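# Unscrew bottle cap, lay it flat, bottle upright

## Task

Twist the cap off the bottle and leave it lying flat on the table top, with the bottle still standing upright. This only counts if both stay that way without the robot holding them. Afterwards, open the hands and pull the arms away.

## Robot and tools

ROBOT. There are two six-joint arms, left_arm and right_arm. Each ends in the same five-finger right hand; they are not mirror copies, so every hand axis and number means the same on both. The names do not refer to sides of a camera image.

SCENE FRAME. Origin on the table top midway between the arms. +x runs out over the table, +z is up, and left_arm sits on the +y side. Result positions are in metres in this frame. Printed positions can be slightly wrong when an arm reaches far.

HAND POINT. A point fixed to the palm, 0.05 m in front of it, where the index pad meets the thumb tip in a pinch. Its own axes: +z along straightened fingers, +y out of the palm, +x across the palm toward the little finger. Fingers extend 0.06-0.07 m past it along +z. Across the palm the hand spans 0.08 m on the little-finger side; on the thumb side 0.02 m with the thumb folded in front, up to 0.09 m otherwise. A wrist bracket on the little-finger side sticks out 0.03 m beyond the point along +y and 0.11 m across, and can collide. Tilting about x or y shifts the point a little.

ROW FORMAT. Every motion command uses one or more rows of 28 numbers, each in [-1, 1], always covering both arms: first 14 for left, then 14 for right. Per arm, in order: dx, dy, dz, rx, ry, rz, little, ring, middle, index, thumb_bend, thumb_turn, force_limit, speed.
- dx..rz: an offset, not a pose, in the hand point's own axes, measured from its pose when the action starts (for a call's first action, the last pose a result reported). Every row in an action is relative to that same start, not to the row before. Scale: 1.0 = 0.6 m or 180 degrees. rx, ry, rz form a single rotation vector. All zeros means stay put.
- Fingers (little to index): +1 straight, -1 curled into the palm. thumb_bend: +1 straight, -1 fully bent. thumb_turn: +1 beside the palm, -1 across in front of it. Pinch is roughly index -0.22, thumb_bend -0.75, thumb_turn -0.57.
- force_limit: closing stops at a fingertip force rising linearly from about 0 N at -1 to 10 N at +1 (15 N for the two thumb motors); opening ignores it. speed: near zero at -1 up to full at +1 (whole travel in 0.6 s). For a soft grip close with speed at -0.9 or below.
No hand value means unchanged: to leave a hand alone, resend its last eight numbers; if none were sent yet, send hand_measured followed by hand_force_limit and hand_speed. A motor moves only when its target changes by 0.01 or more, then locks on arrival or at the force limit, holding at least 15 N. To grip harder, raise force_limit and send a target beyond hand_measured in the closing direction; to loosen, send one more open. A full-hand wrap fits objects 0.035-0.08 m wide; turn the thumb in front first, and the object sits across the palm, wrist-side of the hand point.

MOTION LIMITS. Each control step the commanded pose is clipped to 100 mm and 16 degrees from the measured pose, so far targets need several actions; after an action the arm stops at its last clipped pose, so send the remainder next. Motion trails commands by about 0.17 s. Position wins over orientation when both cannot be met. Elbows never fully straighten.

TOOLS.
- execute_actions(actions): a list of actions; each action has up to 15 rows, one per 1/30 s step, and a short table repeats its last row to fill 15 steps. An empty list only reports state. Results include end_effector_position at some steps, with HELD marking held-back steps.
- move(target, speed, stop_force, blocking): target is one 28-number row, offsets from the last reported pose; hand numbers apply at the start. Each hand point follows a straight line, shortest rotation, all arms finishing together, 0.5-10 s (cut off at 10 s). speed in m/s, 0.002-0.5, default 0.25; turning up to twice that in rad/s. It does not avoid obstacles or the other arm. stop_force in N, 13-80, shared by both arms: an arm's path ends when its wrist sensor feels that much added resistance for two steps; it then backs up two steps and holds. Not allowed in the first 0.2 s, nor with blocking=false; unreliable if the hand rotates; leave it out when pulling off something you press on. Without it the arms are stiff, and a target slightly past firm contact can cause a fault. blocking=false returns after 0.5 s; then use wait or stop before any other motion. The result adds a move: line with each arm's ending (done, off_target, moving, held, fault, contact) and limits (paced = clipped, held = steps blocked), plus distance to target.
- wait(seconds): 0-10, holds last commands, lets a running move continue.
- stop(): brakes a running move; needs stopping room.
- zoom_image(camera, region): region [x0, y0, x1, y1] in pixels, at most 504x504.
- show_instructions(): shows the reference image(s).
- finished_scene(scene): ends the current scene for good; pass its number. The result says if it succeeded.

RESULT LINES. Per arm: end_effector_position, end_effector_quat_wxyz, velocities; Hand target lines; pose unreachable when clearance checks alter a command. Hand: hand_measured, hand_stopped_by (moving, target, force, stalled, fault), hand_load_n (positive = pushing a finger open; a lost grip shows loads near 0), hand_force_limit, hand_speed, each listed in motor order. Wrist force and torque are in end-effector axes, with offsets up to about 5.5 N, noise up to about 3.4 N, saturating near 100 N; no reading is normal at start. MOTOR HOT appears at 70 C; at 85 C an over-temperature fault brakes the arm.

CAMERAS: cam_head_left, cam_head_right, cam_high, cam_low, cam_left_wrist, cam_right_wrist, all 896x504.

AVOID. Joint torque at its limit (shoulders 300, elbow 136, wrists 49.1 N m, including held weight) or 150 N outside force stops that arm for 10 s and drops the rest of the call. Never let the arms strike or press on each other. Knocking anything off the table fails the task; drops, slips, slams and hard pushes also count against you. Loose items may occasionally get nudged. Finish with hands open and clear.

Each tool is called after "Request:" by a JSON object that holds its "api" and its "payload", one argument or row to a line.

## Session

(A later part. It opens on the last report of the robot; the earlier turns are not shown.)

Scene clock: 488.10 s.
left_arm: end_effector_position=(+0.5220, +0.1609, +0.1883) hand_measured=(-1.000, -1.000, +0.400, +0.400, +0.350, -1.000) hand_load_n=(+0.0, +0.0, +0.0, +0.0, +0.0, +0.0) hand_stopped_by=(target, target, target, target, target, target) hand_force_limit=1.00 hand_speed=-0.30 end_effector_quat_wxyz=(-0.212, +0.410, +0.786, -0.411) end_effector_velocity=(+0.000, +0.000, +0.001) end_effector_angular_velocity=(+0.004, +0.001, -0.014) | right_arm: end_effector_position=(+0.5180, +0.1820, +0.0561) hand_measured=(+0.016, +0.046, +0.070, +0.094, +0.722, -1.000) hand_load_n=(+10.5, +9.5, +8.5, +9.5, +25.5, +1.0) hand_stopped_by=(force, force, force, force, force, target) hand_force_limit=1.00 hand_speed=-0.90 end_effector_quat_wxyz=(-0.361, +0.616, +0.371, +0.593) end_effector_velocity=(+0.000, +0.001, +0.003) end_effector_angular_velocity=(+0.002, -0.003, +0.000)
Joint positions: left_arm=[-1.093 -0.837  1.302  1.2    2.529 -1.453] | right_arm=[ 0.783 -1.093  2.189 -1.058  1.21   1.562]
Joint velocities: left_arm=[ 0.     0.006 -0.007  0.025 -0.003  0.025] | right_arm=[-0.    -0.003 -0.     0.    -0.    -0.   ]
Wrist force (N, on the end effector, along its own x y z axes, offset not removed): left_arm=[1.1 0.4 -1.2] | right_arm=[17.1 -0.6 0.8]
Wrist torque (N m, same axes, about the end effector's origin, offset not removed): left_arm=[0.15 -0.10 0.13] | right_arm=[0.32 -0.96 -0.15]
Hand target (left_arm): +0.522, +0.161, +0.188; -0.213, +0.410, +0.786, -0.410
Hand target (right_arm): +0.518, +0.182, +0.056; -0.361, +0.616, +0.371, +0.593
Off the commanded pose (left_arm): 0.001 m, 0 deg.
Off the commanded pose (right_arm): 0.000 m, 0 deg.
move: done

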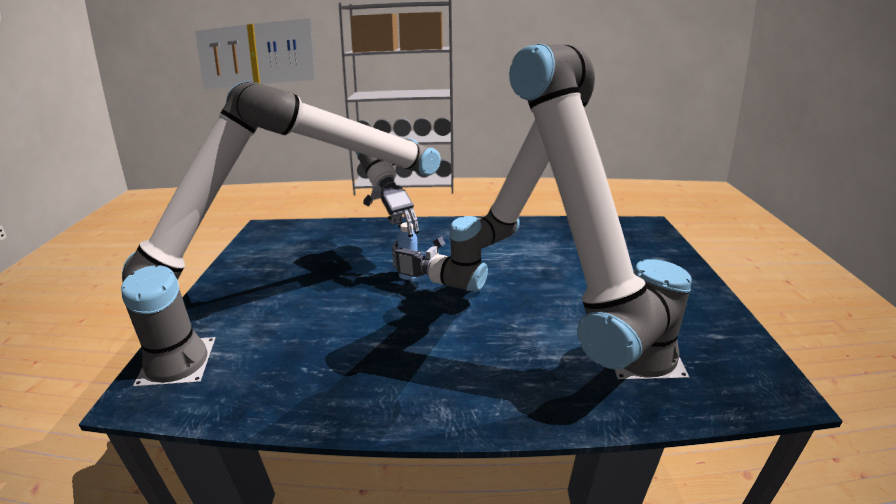

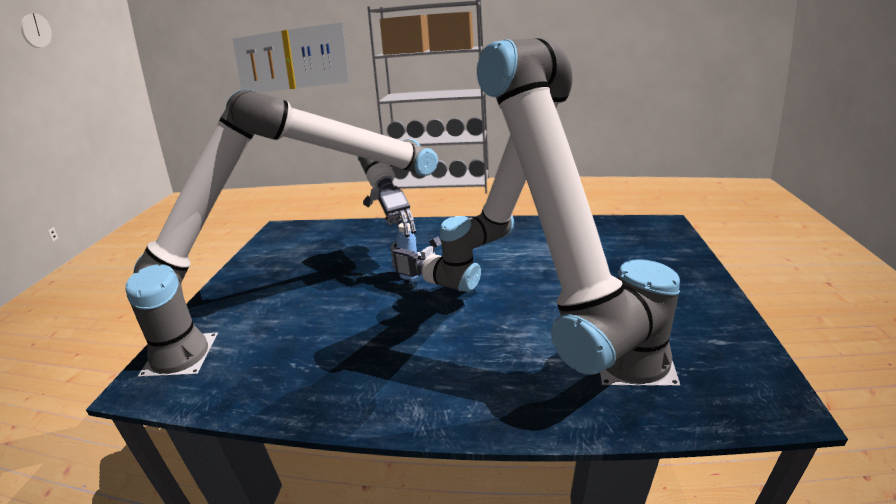

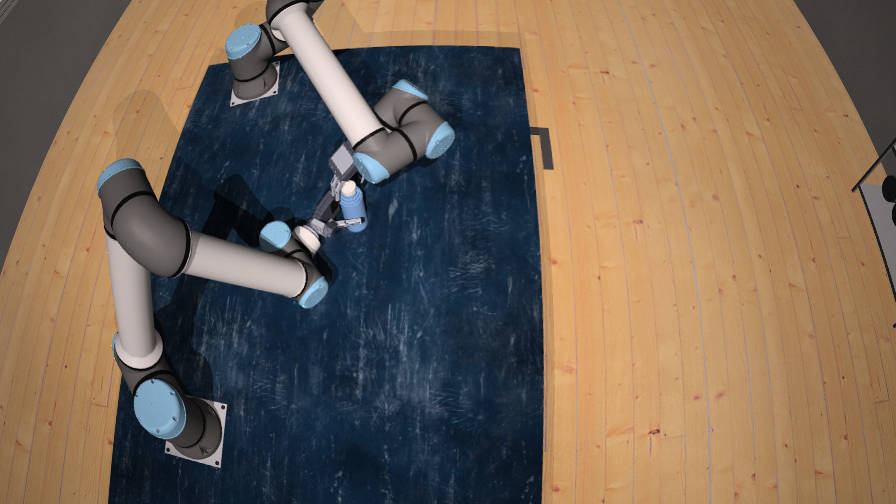

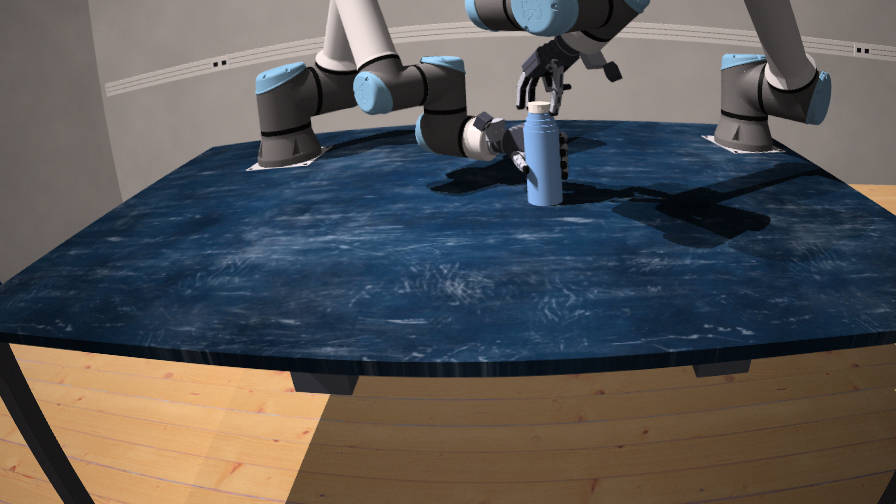

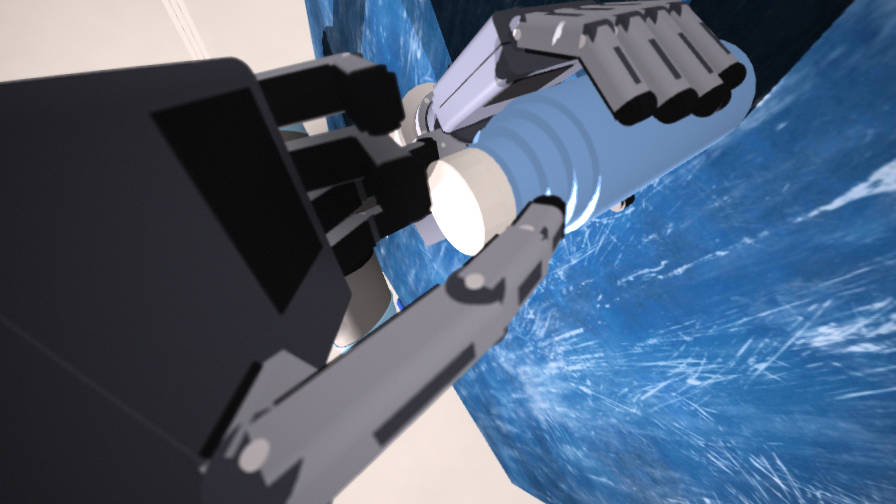

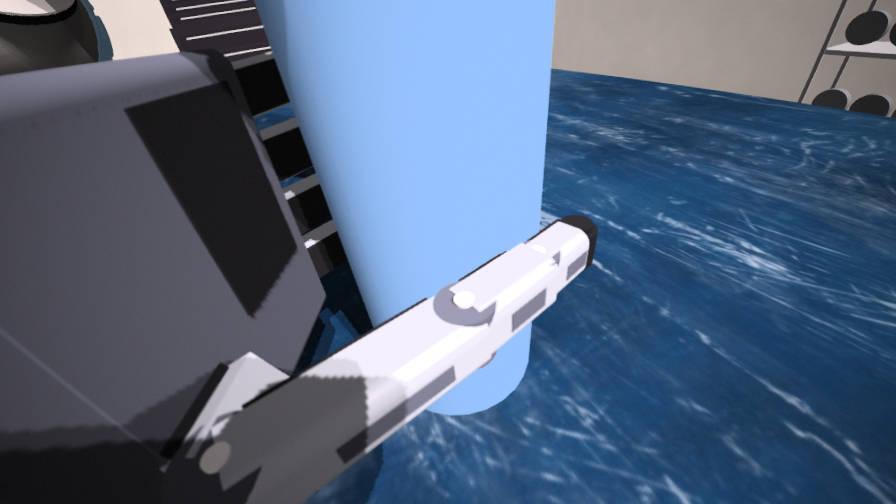

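Request:
{"api": "zoom_image", "payload": {
  "camera": "cam_low",
  "region": [480,90,610,220]
}}

Request:
{"api": "zoom_image", "payload": {
  "camera": "cam_left_wrist",
  "region": [400,120,600,280]
}}

Region (480, 90, 610, 220) of cam_low's 896x504 image, scaled by 3.877, with more detail than that image has.

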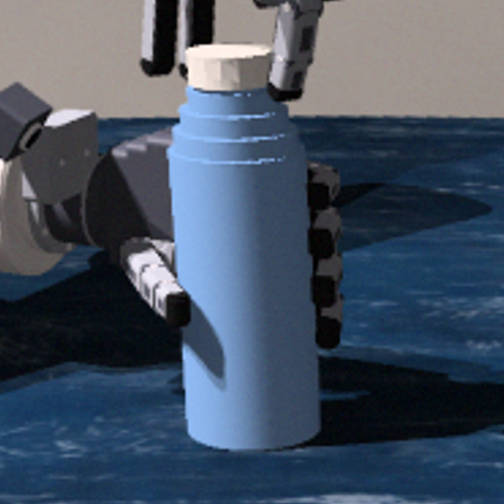

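Region (400, 120, 600, 280) of cam_left_wrist's 896x504 image, scaled by 2.520, with more detail than that image has; it fills the top 403 rows of this view, and the rest is white.

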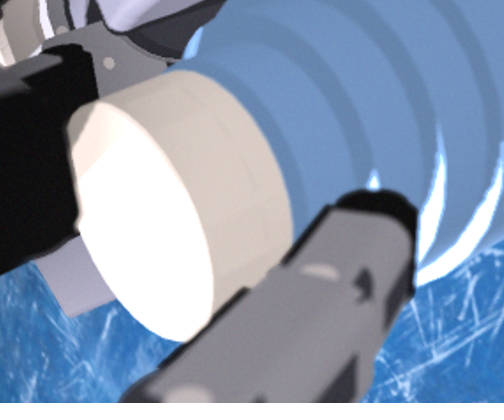

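Request:
{"api": "execute_actions", "payload": {
  "actions": [
    [[0,0,0,0,0,0,-1,-1,-0.3,-0.3,-0.4,-1,-0.4,-0.6, 0,0,0,0,0,0,-0.95,-0.95,-0.95,-0.95,0.2,-1,1,-0.9]],
    [[0,0,0,0,0,0,-1,-1,-0.3,-0.3,-0.4,-1,-0.4,-0.6, 0,0,0,0,0,0,-0.95,-0.95,-0.95,-0.95,0.2,-1,1,-0.9]],
    [[0,0,0,0,0,0,-1,-1,-0.4,-0.4,-0.6,-1,1,-0.85, 0,0,0,0,0,0,-0.95,-0.95,-0.95,-0.95,0.2,-1,1,-0.9]],
    [[0,0,0,0,0,0,-1,-1,-0.4,-0.4,-0.6,-1,1,-0.85, 0,0,0,0,0,0,-0.95,-0.95,-0.95,-0.95,0.2,-1,1,-0.9]]
  ]
}}

Request:
{"api": "zoom_image", "payload": {
  "camera": "cam_low",
  "region": [470,60,620,190]
}}

Scene clock: 509.17 s.
left_arm: end_effector_position=(+0.5221, +0.1609, +0.1883) hand_measured=(-1.000, -1.000, +0.160, +0.140, -0.086, -1.000) hand_load_n=(+0.0, +0.0, +10.5, +10.0, +14.0, +0.5) hand_stopped_by=(target, target, force, force, force, target) hand_force_limit=1.00 hand_speed=-0.85 end_effector_quat_wxyz=(-0.212, +0.410, +0.786, -0.411) end_effector_velocity=(+0.000, +0.000, +0.001) end_effector_angular_velocity=(-0.001, -0.001, +0.000) | right_arm: end_effector_position=(+0.5180, +0.1820, +0.0561) hand_measured=(+0.016, +0.046, +0.070, +0.094, +0.722, -1.000) hand_load_n=(+12.0, +10.5, +8.5, +9.0, +25.0, +0.5) hand_stopped_by=(force, force, force, force, force, target) hand_force_limit=1.00 hand_speed=-0.90 end_effector_quat_wxyz=(-0.361, +0.616, +0.371, +0.593) end_effector_velocity=(-0.000, -0.000, -0.002) end_effector_angular_velocity=(-0.002, +0.001, -0.001)
Joint positions: left_arm=[-1.093 -0.837  1.302  1.2    2.529 -1.453] | right_arm=[ 0.783 -1.093  2.189 -1.058  1.21   1.562]
Joint velocities: left_arm=[ 0.    -0.001  0.001 -0.001  0.     0.   ] | right_arm=[-0.     0.002  0.    -0.     0.001 -0.001]
Wrist force (N, on the end effector, along its own x y z axes, offset not removed): left_arm=[-1.6 4.0 12.7] | right_arm=[13.2 -3.7 2.4]
Wrist torque (N m, same axes, about the end effector's origin, offset not removed): left_arm=[0.79 -0.36 0.31] | right_arm=[-0.76 -1.47 -0.10]
Hand target (left_arm): +0.522, +0.161, +0.188; -0.212, +0.410, +0.786, -0.411
Hand target (right_arm): +0.518, +0.182, +0.056; -0.361, +0.616, +0.371, +0.593
Off the commanded pose (left_arm): 0.000 m, 0 deg.
Off the commanded pose (right_arm): 0.000 m, 0 deg.
Step readings (end_effector_position; steps 1 to 15: 1st action; 16 to 30: 2nd action; 31 to 45: 3rd action; 46 to 60: 4th action):
0: left_arm (+0.5220, +0.1609, +0.1883) | right_arm (+0.5180, +0.1820, +0.0561)
1: left_arm (+0.5220, +0.1609, +0.1883) | right_arm (+0.5180, +0.1820, +0.0561)
2: left_arm (+0.5220, +0.1609, +0.1883) | right_arm (+0.5180, +0.1820, +0.0561)
4: left_arm (+0.5221, +0.1609, +0.1883) | right_arm (+0.5180, +0.1820, +0.0561)
8: left_arm (+0.5221, +0.1609, +0.1882) | right_arm (+0.5180, +0.1820, +0.0561)
15: left_arm (+0.5221, +0.1609, +0.1883) | right_arm (+0.5180, +0.1820, +0.0561)
16: left_arm (+0.5221, +0.1609, +0.1883) | right_arm (+0.5180, +0.1820, +0.0561)
17: left_arm (+0.5221, +0.1609, +0.1883) | right_arm (+0.5180, +0.1820, +0.0561)
19: left_arm (+0.5221, +0.1609, +0.1883) | right_arm (+0.5180, +0.1820, +0.0561)
23: left_arm (+0.5221, +0.1609, +0.1883) | right_arm (+0.5180, +0.1820, +0.0561)
30: left_arm (+0.5221, +0.1609, +0.1883) | right_arm (+0.5180, +0.1820, +0.0561)
31: left_arm (+0.5221, +0.1609, +0.1883) | right_arm (+0.5180, +0.1820, +0.0561)
32: left_arm (+0.5221, +0.1609, +0.1883) | right_arm (+0.5180, +0.1820, +0.0561)
34: left_arm (+0.5221, +0.1609, +0.1883) | right_arm (+0.5180, +0.1820, +0.0561)
38: left_arm (+0.5221, +0.1609, +0.1883) | right_arm (+0.5180, +0.1820, +0.0561)
45: left_arm (+0.5221, +0.1609, +0.1883) | right_arm (+0.5180, +0.1820, +0.0561)
46: left_arm (+0.5221, +0.1609, +0.1883) | right_arm (+0.5180, +0.1820, +0.0561)
47: left_arm (+0.5221, +0.1609, +0.1883) | right_arm (+0.5180, +0.1820, +0.0561)
49: left_arm (+0.5221, +0.1609, +0.1883) | right_arm (+0.5180, +0.1820, +0.0561)
53: left_arm (+0.5221, +0.1609, +0.1883) | right_arm (+0.5180, +0.1820, +0.0561)
60: end_effector_position above

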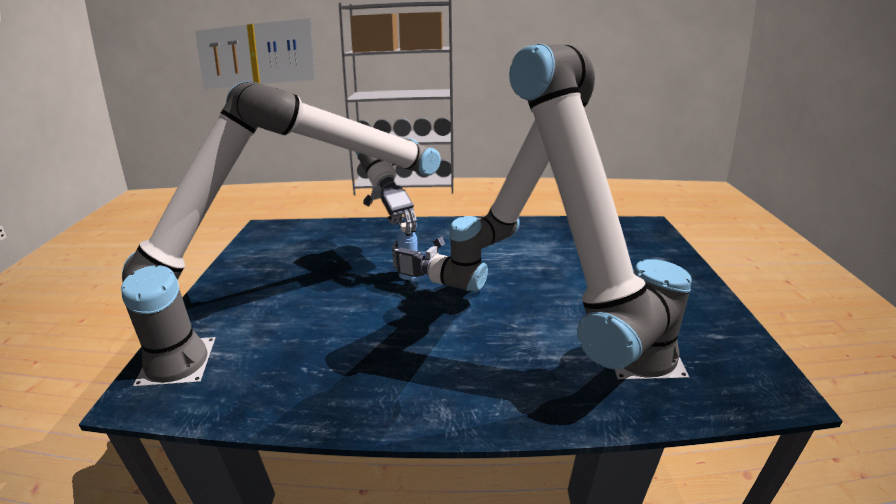

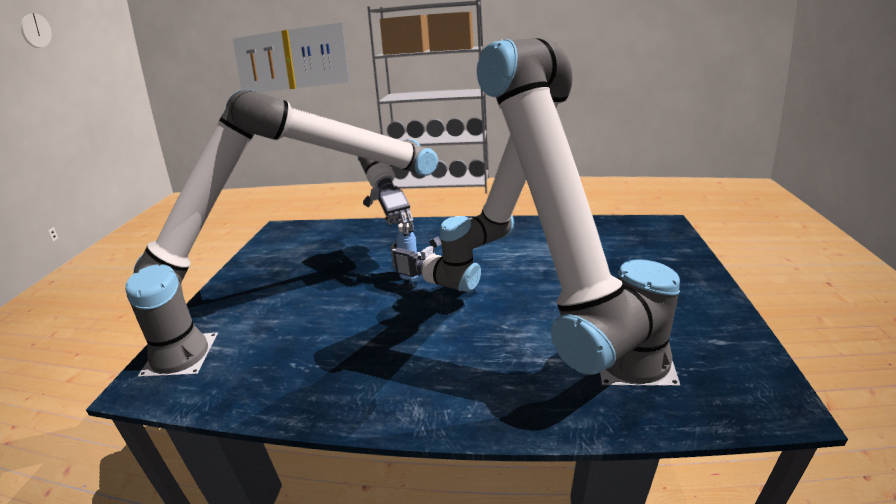

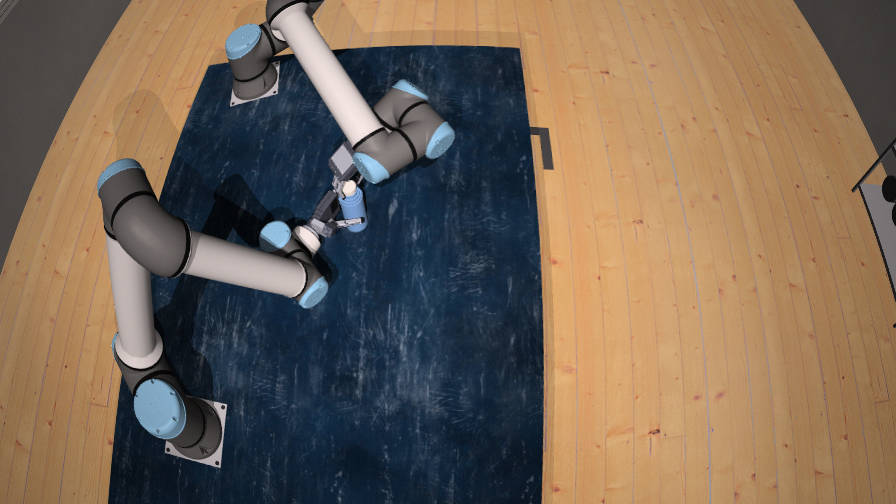

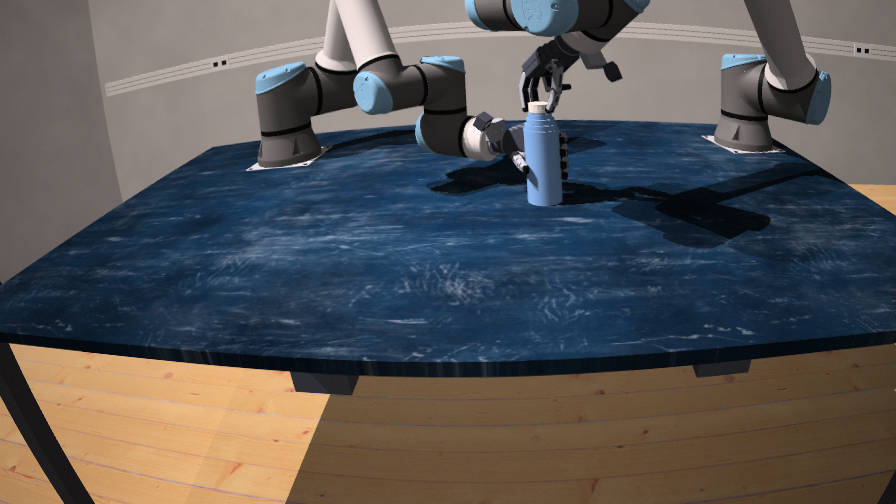

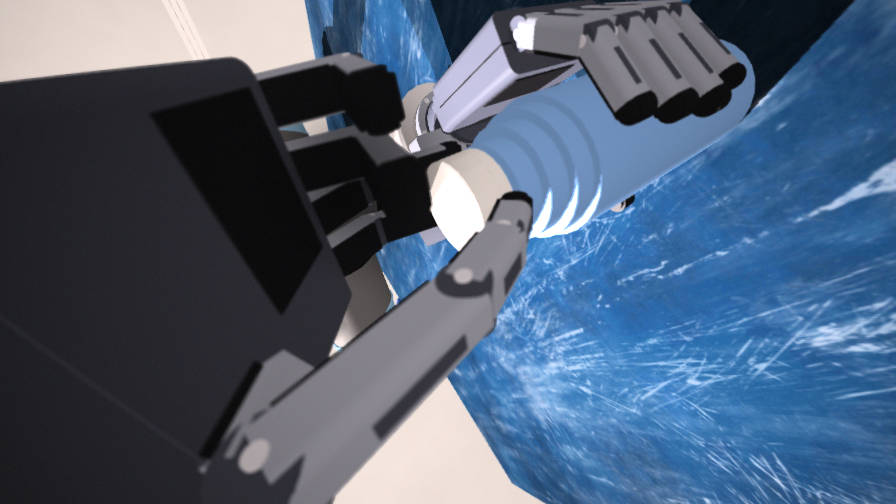

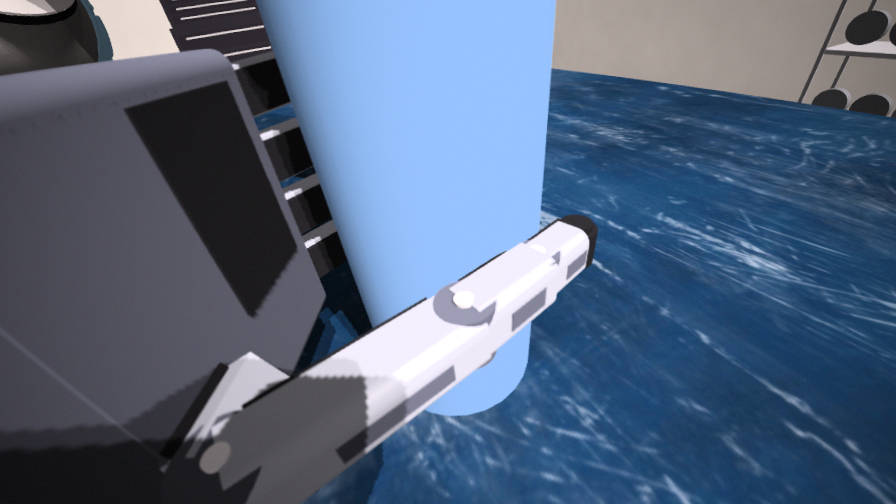

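Region (470, 60, 620, 190) of cam_low's 896x504 image, scaled by 3.360, with more detail than that image has; it fills the top 437 rows of this view, and the rest is white.

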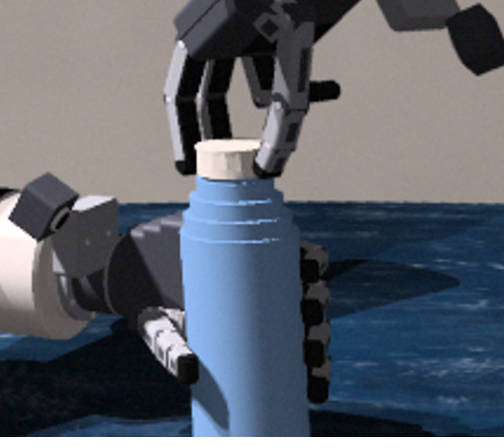

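Request:
{"api": "execute_actions", "payload": {
  "actions": [
    [[0,-0.0014,0.002,0,0,0,-1,-1,-0.4,-0.4,-0.6,-1,1,-0.85, 0,0,0,0,0,0,-0.95,-0.95,-0.95,-0.95,0.2,-1,1,-0.9]],
    [[0,0,0,0,0,0,-1,-1,-0.45,-0.45,-0.65,-1,1,-0.85, 0,0,0,0,0,0,-0.95,-0.95,-0.95,-0.95,0.2,-1,1,-0.9]]
  ]
}}

Request:
{"api": "move", "payload": {
  "target": [0.0143,0.0039,-0.0112,0,-0.2733,-0.1913,-1,-1,-0.45,-0.45,-0.65,-1,1,-0.85, 0,0,0,0,0,0,-0.95,-0.95,-0.95,-0.95,0.2,-1,1,-0.9],
  "speed": 0.25
}}

Request:
{"api": "zoom_image", "payload": {
  "camera": "cam_low",
  "region": [470,60,620,190]
}}

Scene clock: 528.00 s.
left_arm: end_effector_position=(+0.5209, +0.1601, +0.1883) hand_measured=(-1.000, -1.000, +0.148, +0.128, -0.082, -1.000) hand_load_n=(+0.0, +0.0, +10.5, +10.0, +19.0, +0.5) hand_stopped_by=(target, target, force, force, force, target) hand_force_limit=1.00 hand_speed=-0.85 end_effector_quat_wxyz=(-0.212, +0.410, +0.786, -0.411) end_effector_velocity=(+0.001, -0.000, -0.001) end_effector_angular_velocity=(-0.001, +0.001, +0.001) | right_arm: end_effector_position=(+0.5180, +0.1820, +0.0561) hand_measured=(+0.016, +0.046, +0.070, +0.094, +0.722, -1.000) hand_load_n=(+11.0, +9.5, +8.0, +8.5, +25.5, +0.5) hand_stopped_by=(force, force, force, force, force, target) hand_force_limit=1.00 hand_speed=-0.90 end_effector_quat_wxyz=(-0.361, +0.616, +0.371, +0.593) end_effector_velocity=(-0.001, -0.001, +0.000) end_effector_angular_velocity=(+0.000, +0.000, -0.000)
Joint positions: left_arm=[-1.095 -0.838  1.303  1.197  2.529 -1.456] | right_arm=[ 0.783 -1.093  2.189 -1.058  1.21   1.562]
Joint velocities: left_arm=[ 0.001  0.002 -0.001 -0.     0.001 -0.   ] | right_arm=[-0.    -0.002  0.002 -0.001  0.     0.   ]
Wrist force (N, on the end effector, along its own x y z axes, offset not removed): left_arm=[-2.6 -1.4 -0.9] | right_arm=[15.4 -5.1 -8.1]
Wrist torque (N m, same axes, about the end effector's origin, offset not removed): left_arm=[-0.17 0.42 -0.02] | right_arm=[0.20 -0.61 -0.33]
Hand target (left_arm): +0.521, +0.160, +0.188; -0.212, +0.410, +0.786, -0.411
Hand target (right_arm): +0.518, +0.182, +0.056; -0.361, +0.616, +0.371, +0.593
Off the commanded pose (left_arm): 0.000 m, 0 deg.
Off the commanded pose (right_arm): 0.000 m, 0 deg.
Step readings (end_effector_position; steps 1 to 15: 1st action; 16 to 30: 2nd action):
0: left_arm (+0.5221, +0.1609, +0.1883) | right_arm (+0.5180, +0.1820, +0.0561)
1: left_arm (+0.5221, +0.1609, +0.1883) | right_arm (+0.5180, +0.1820, +0.0561)
2: left_arm (+0.5219, +0.1608, +0.1883) | right_arm (+0.5180, +0.1820, +0.0561)
4: left_arm (+0.5216, +0.1606, +0.1883) | right_arm (+0.5180, +0.1820, +0.0561)
8: left_arm (+0.5212, +0.1603, +0.1883) | right_arm (+0.5180, +0.1820, +0.0561)
15: left_arm (+0.5209, +0.1601, +0.1883) | right_arm (+0.5180, +0.1820, +0.0561)
16: left_arm (+0.5209, +0.1601, +0.1883) | right_arm (+0.5180, +0.1820, +0.0561)
17: left_arm (+0.5209, +0.1601, +0.1883) | right_arm (+0.5180, +0.1820, +0.0561)
19: left_arm (+0.5209, +0.1601, +0.1883) | right_arm (+0.5180, +0.1820, +0.0561)
23: left_arm (+0.5209, +0.1601, +0.1883) | right_arm (+0.5180, +0.1820, +0.0561)
30: end_effector_position above

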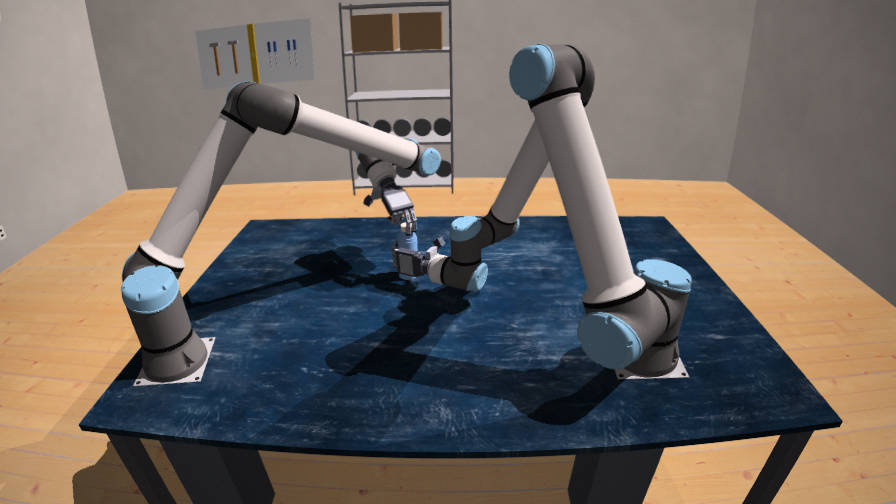

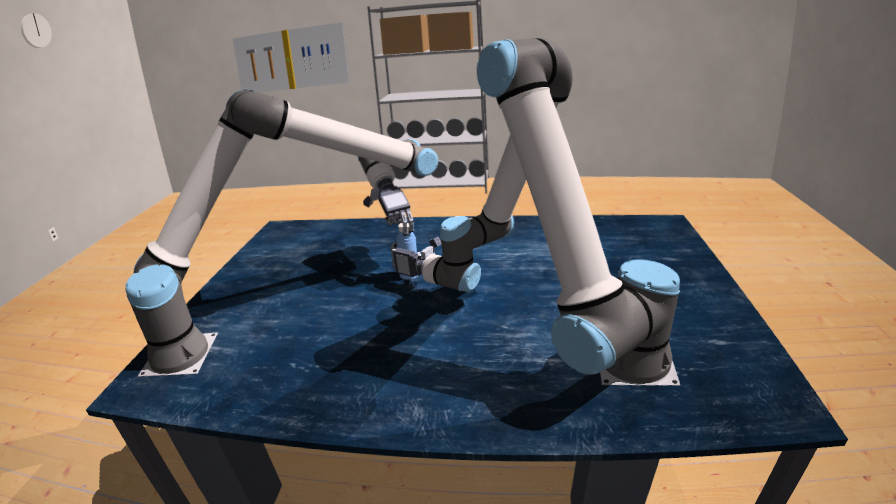

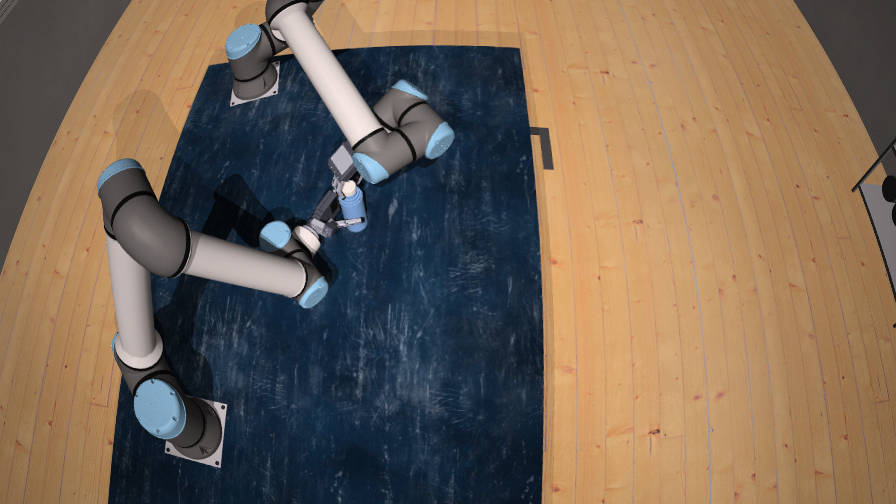

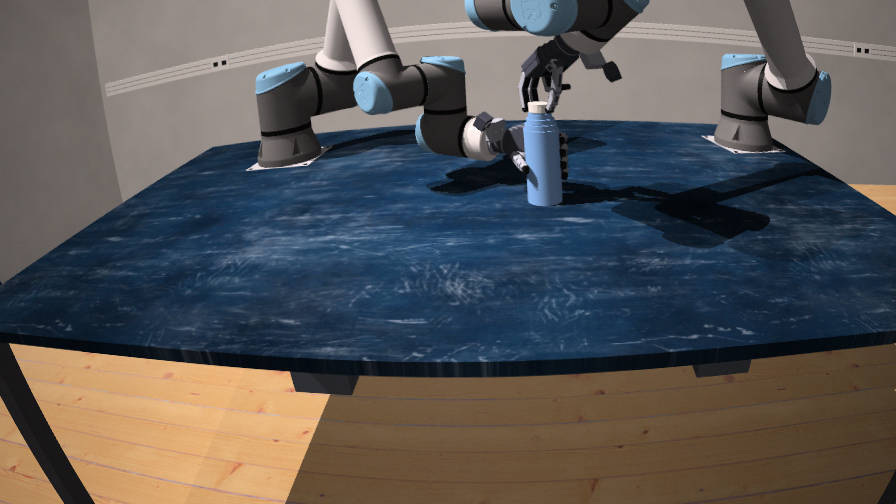

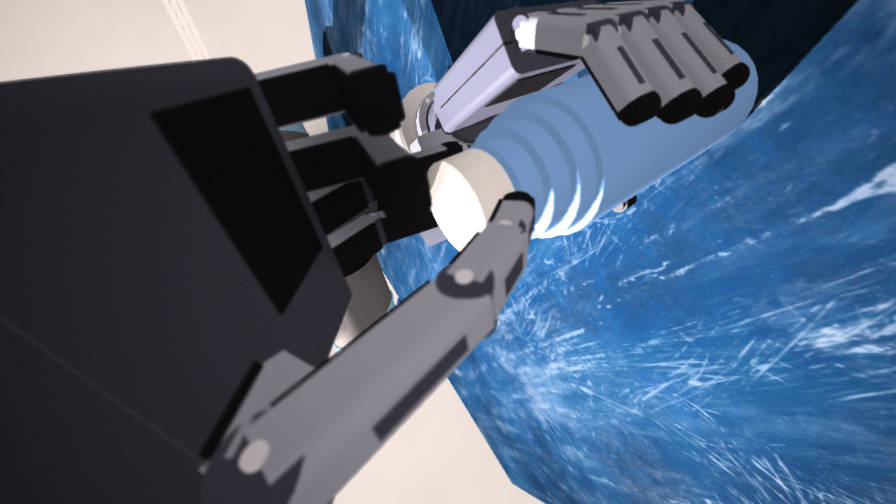

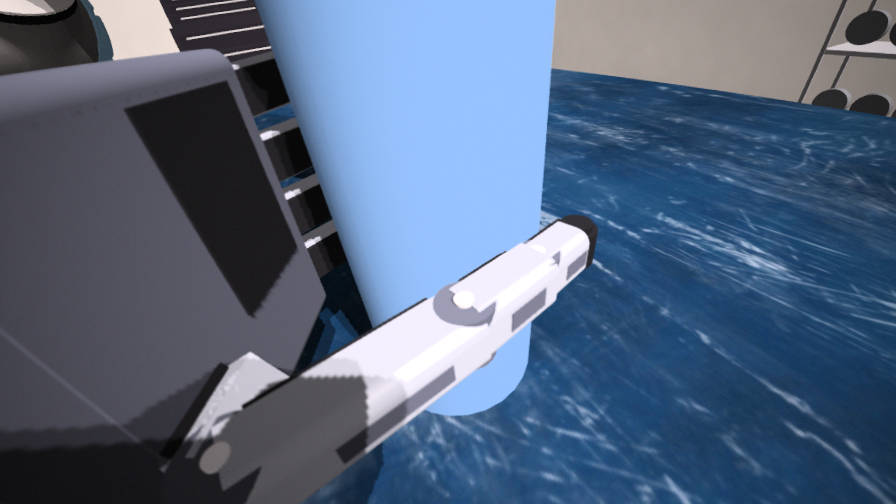

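Scene clock: 530.60 s.
left_arm: end_effector_position=(+0.5217, +0.1706, +0.1910) hand_measured=(-1.000, -1.000, +0.148, +0.128, -0.082, -1.000) hand_load_n=(+0.0, +0.0, +9.0, +14.0, +15.0, +0.5) hand_stopped_by=(target, target, force, force, force, target) hand_force_limit=1.00 hand_speed=-0.85 end_effector_quat_wxyz=(+0.020, -0.039, +0.885, -0.463) end_effector_velocity=(+0.000, +0.001, -0.002) end_effector_angular_velocity=(+0.003, -0.001, +0.016) | right_arm: end_effector_position=(+0.5180, +0.1820, +0.0561) hand_measured=(+0.016, +0.046, +0.070, +0.094, +0.722, -1.000) hand_load_n=(+11.5, +10.5, +9.0, +9.5, +24.5, -1.0) hand_stopped_by=(force, force, force, force, force, target) hand_force_limit=1.00 hand_speed=-0.90 end_effector_quat_wxyz=(-0.361, +0.616, +0.371, +0.593) end_effector_velocity=(-0.001, -0.001, -0.001) end_effector_angular_velocity=(-0.001, +0.001, -0.001)
Joint positions: left_arm=[-1.255 -1.25   1.75   0.151  1.92  -2.887] | right_arm=[ 0.783 -1.093  2.189 -1.058  1.21   1.562]
Joint velocities: left_arm=[-0.004 -0.002  0.005 -0.004 -0.018 -0.011] | right_arm=[-0.     0.     0.002  0.     0.001 -0.   ]
Wrist force (N, on the end effector, along its own x y z axes, offset not removed): left_arm=[3.4 -3.5 8.1] | right_arm=[9.8 0.2 4.8]
Wrist torque (N m, same axes, about the end effector's origin, offset not removed): left_arm=[0.31 -0.03 0.05] | right_arm=[0.39 -1.55 -0.17]
Hand target (left_arm): +0.522, +0.171, +0.191; +0.020, -0.040, +0.885, -0.463
Hand target (right_arm): +0.518, +0.182, +0.056; -0.361, +0.616, +0.371, +0.593
Off the commanded pose (left_arm): 0.001 m, 0 deg.
Off the commanded pose (right_arm): 0.000 m, 0 deg.
move: done

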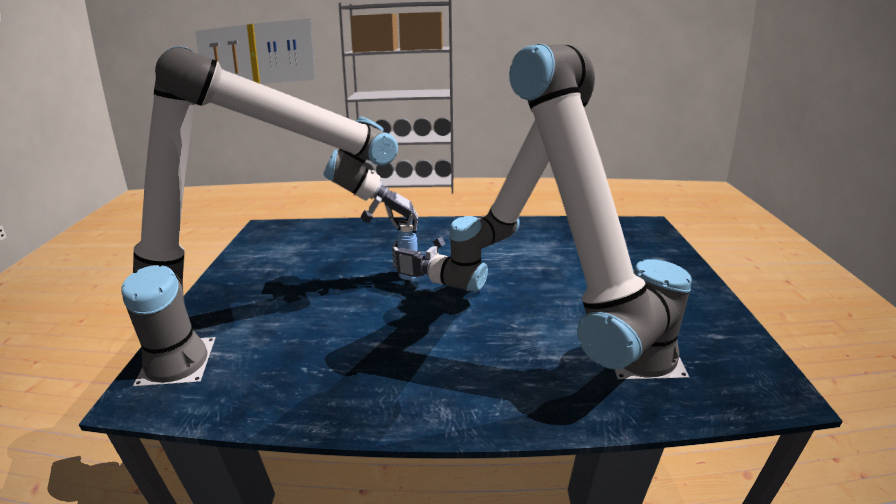

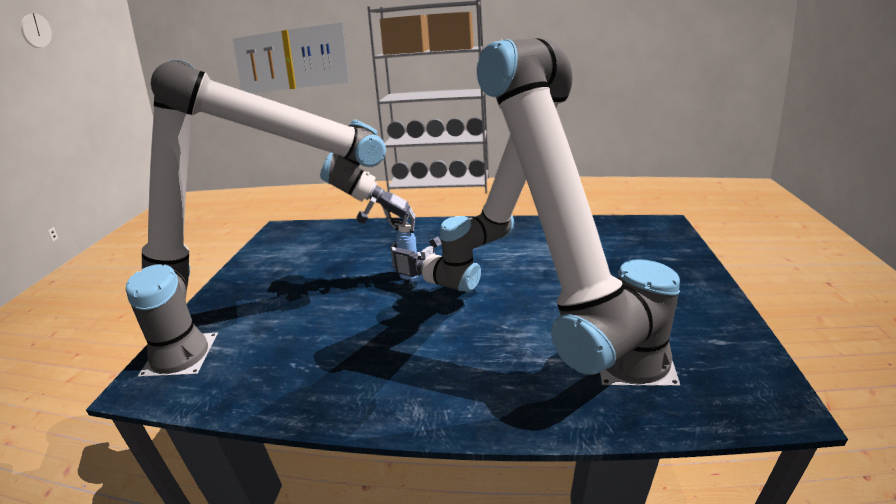

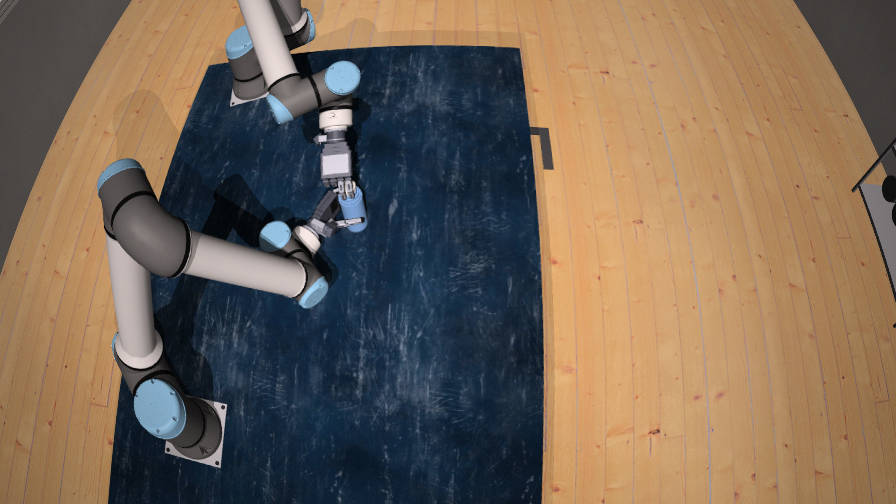

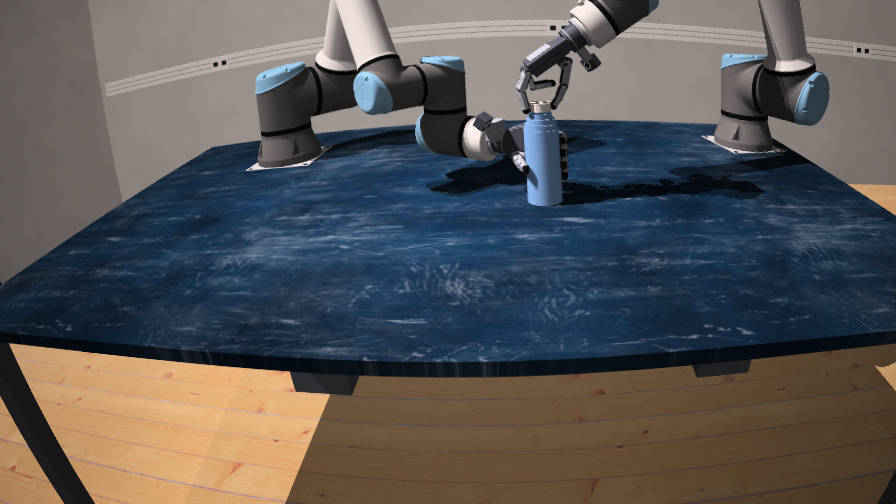

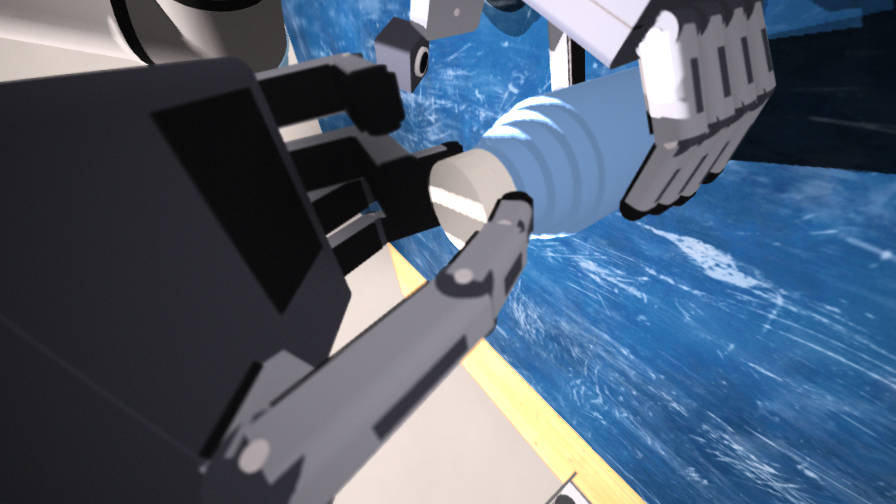

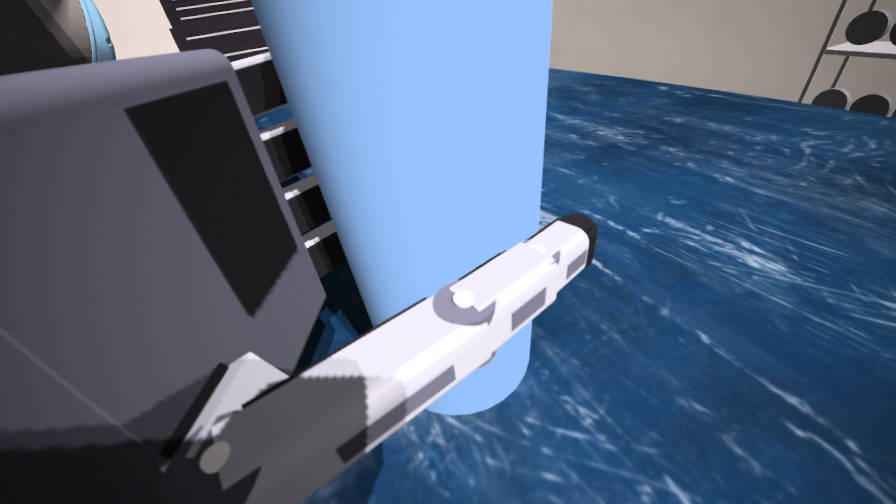

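Region (470, 60, 620, 190) of cam_low's 896x504 image, scaled by 3.360, with more detail than that image has; it fills the top 437 rows of this view, and the rest is white.

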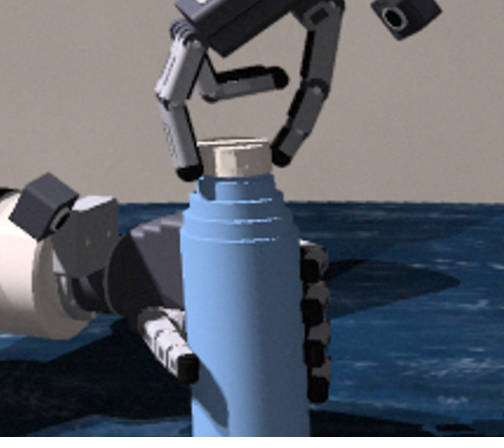

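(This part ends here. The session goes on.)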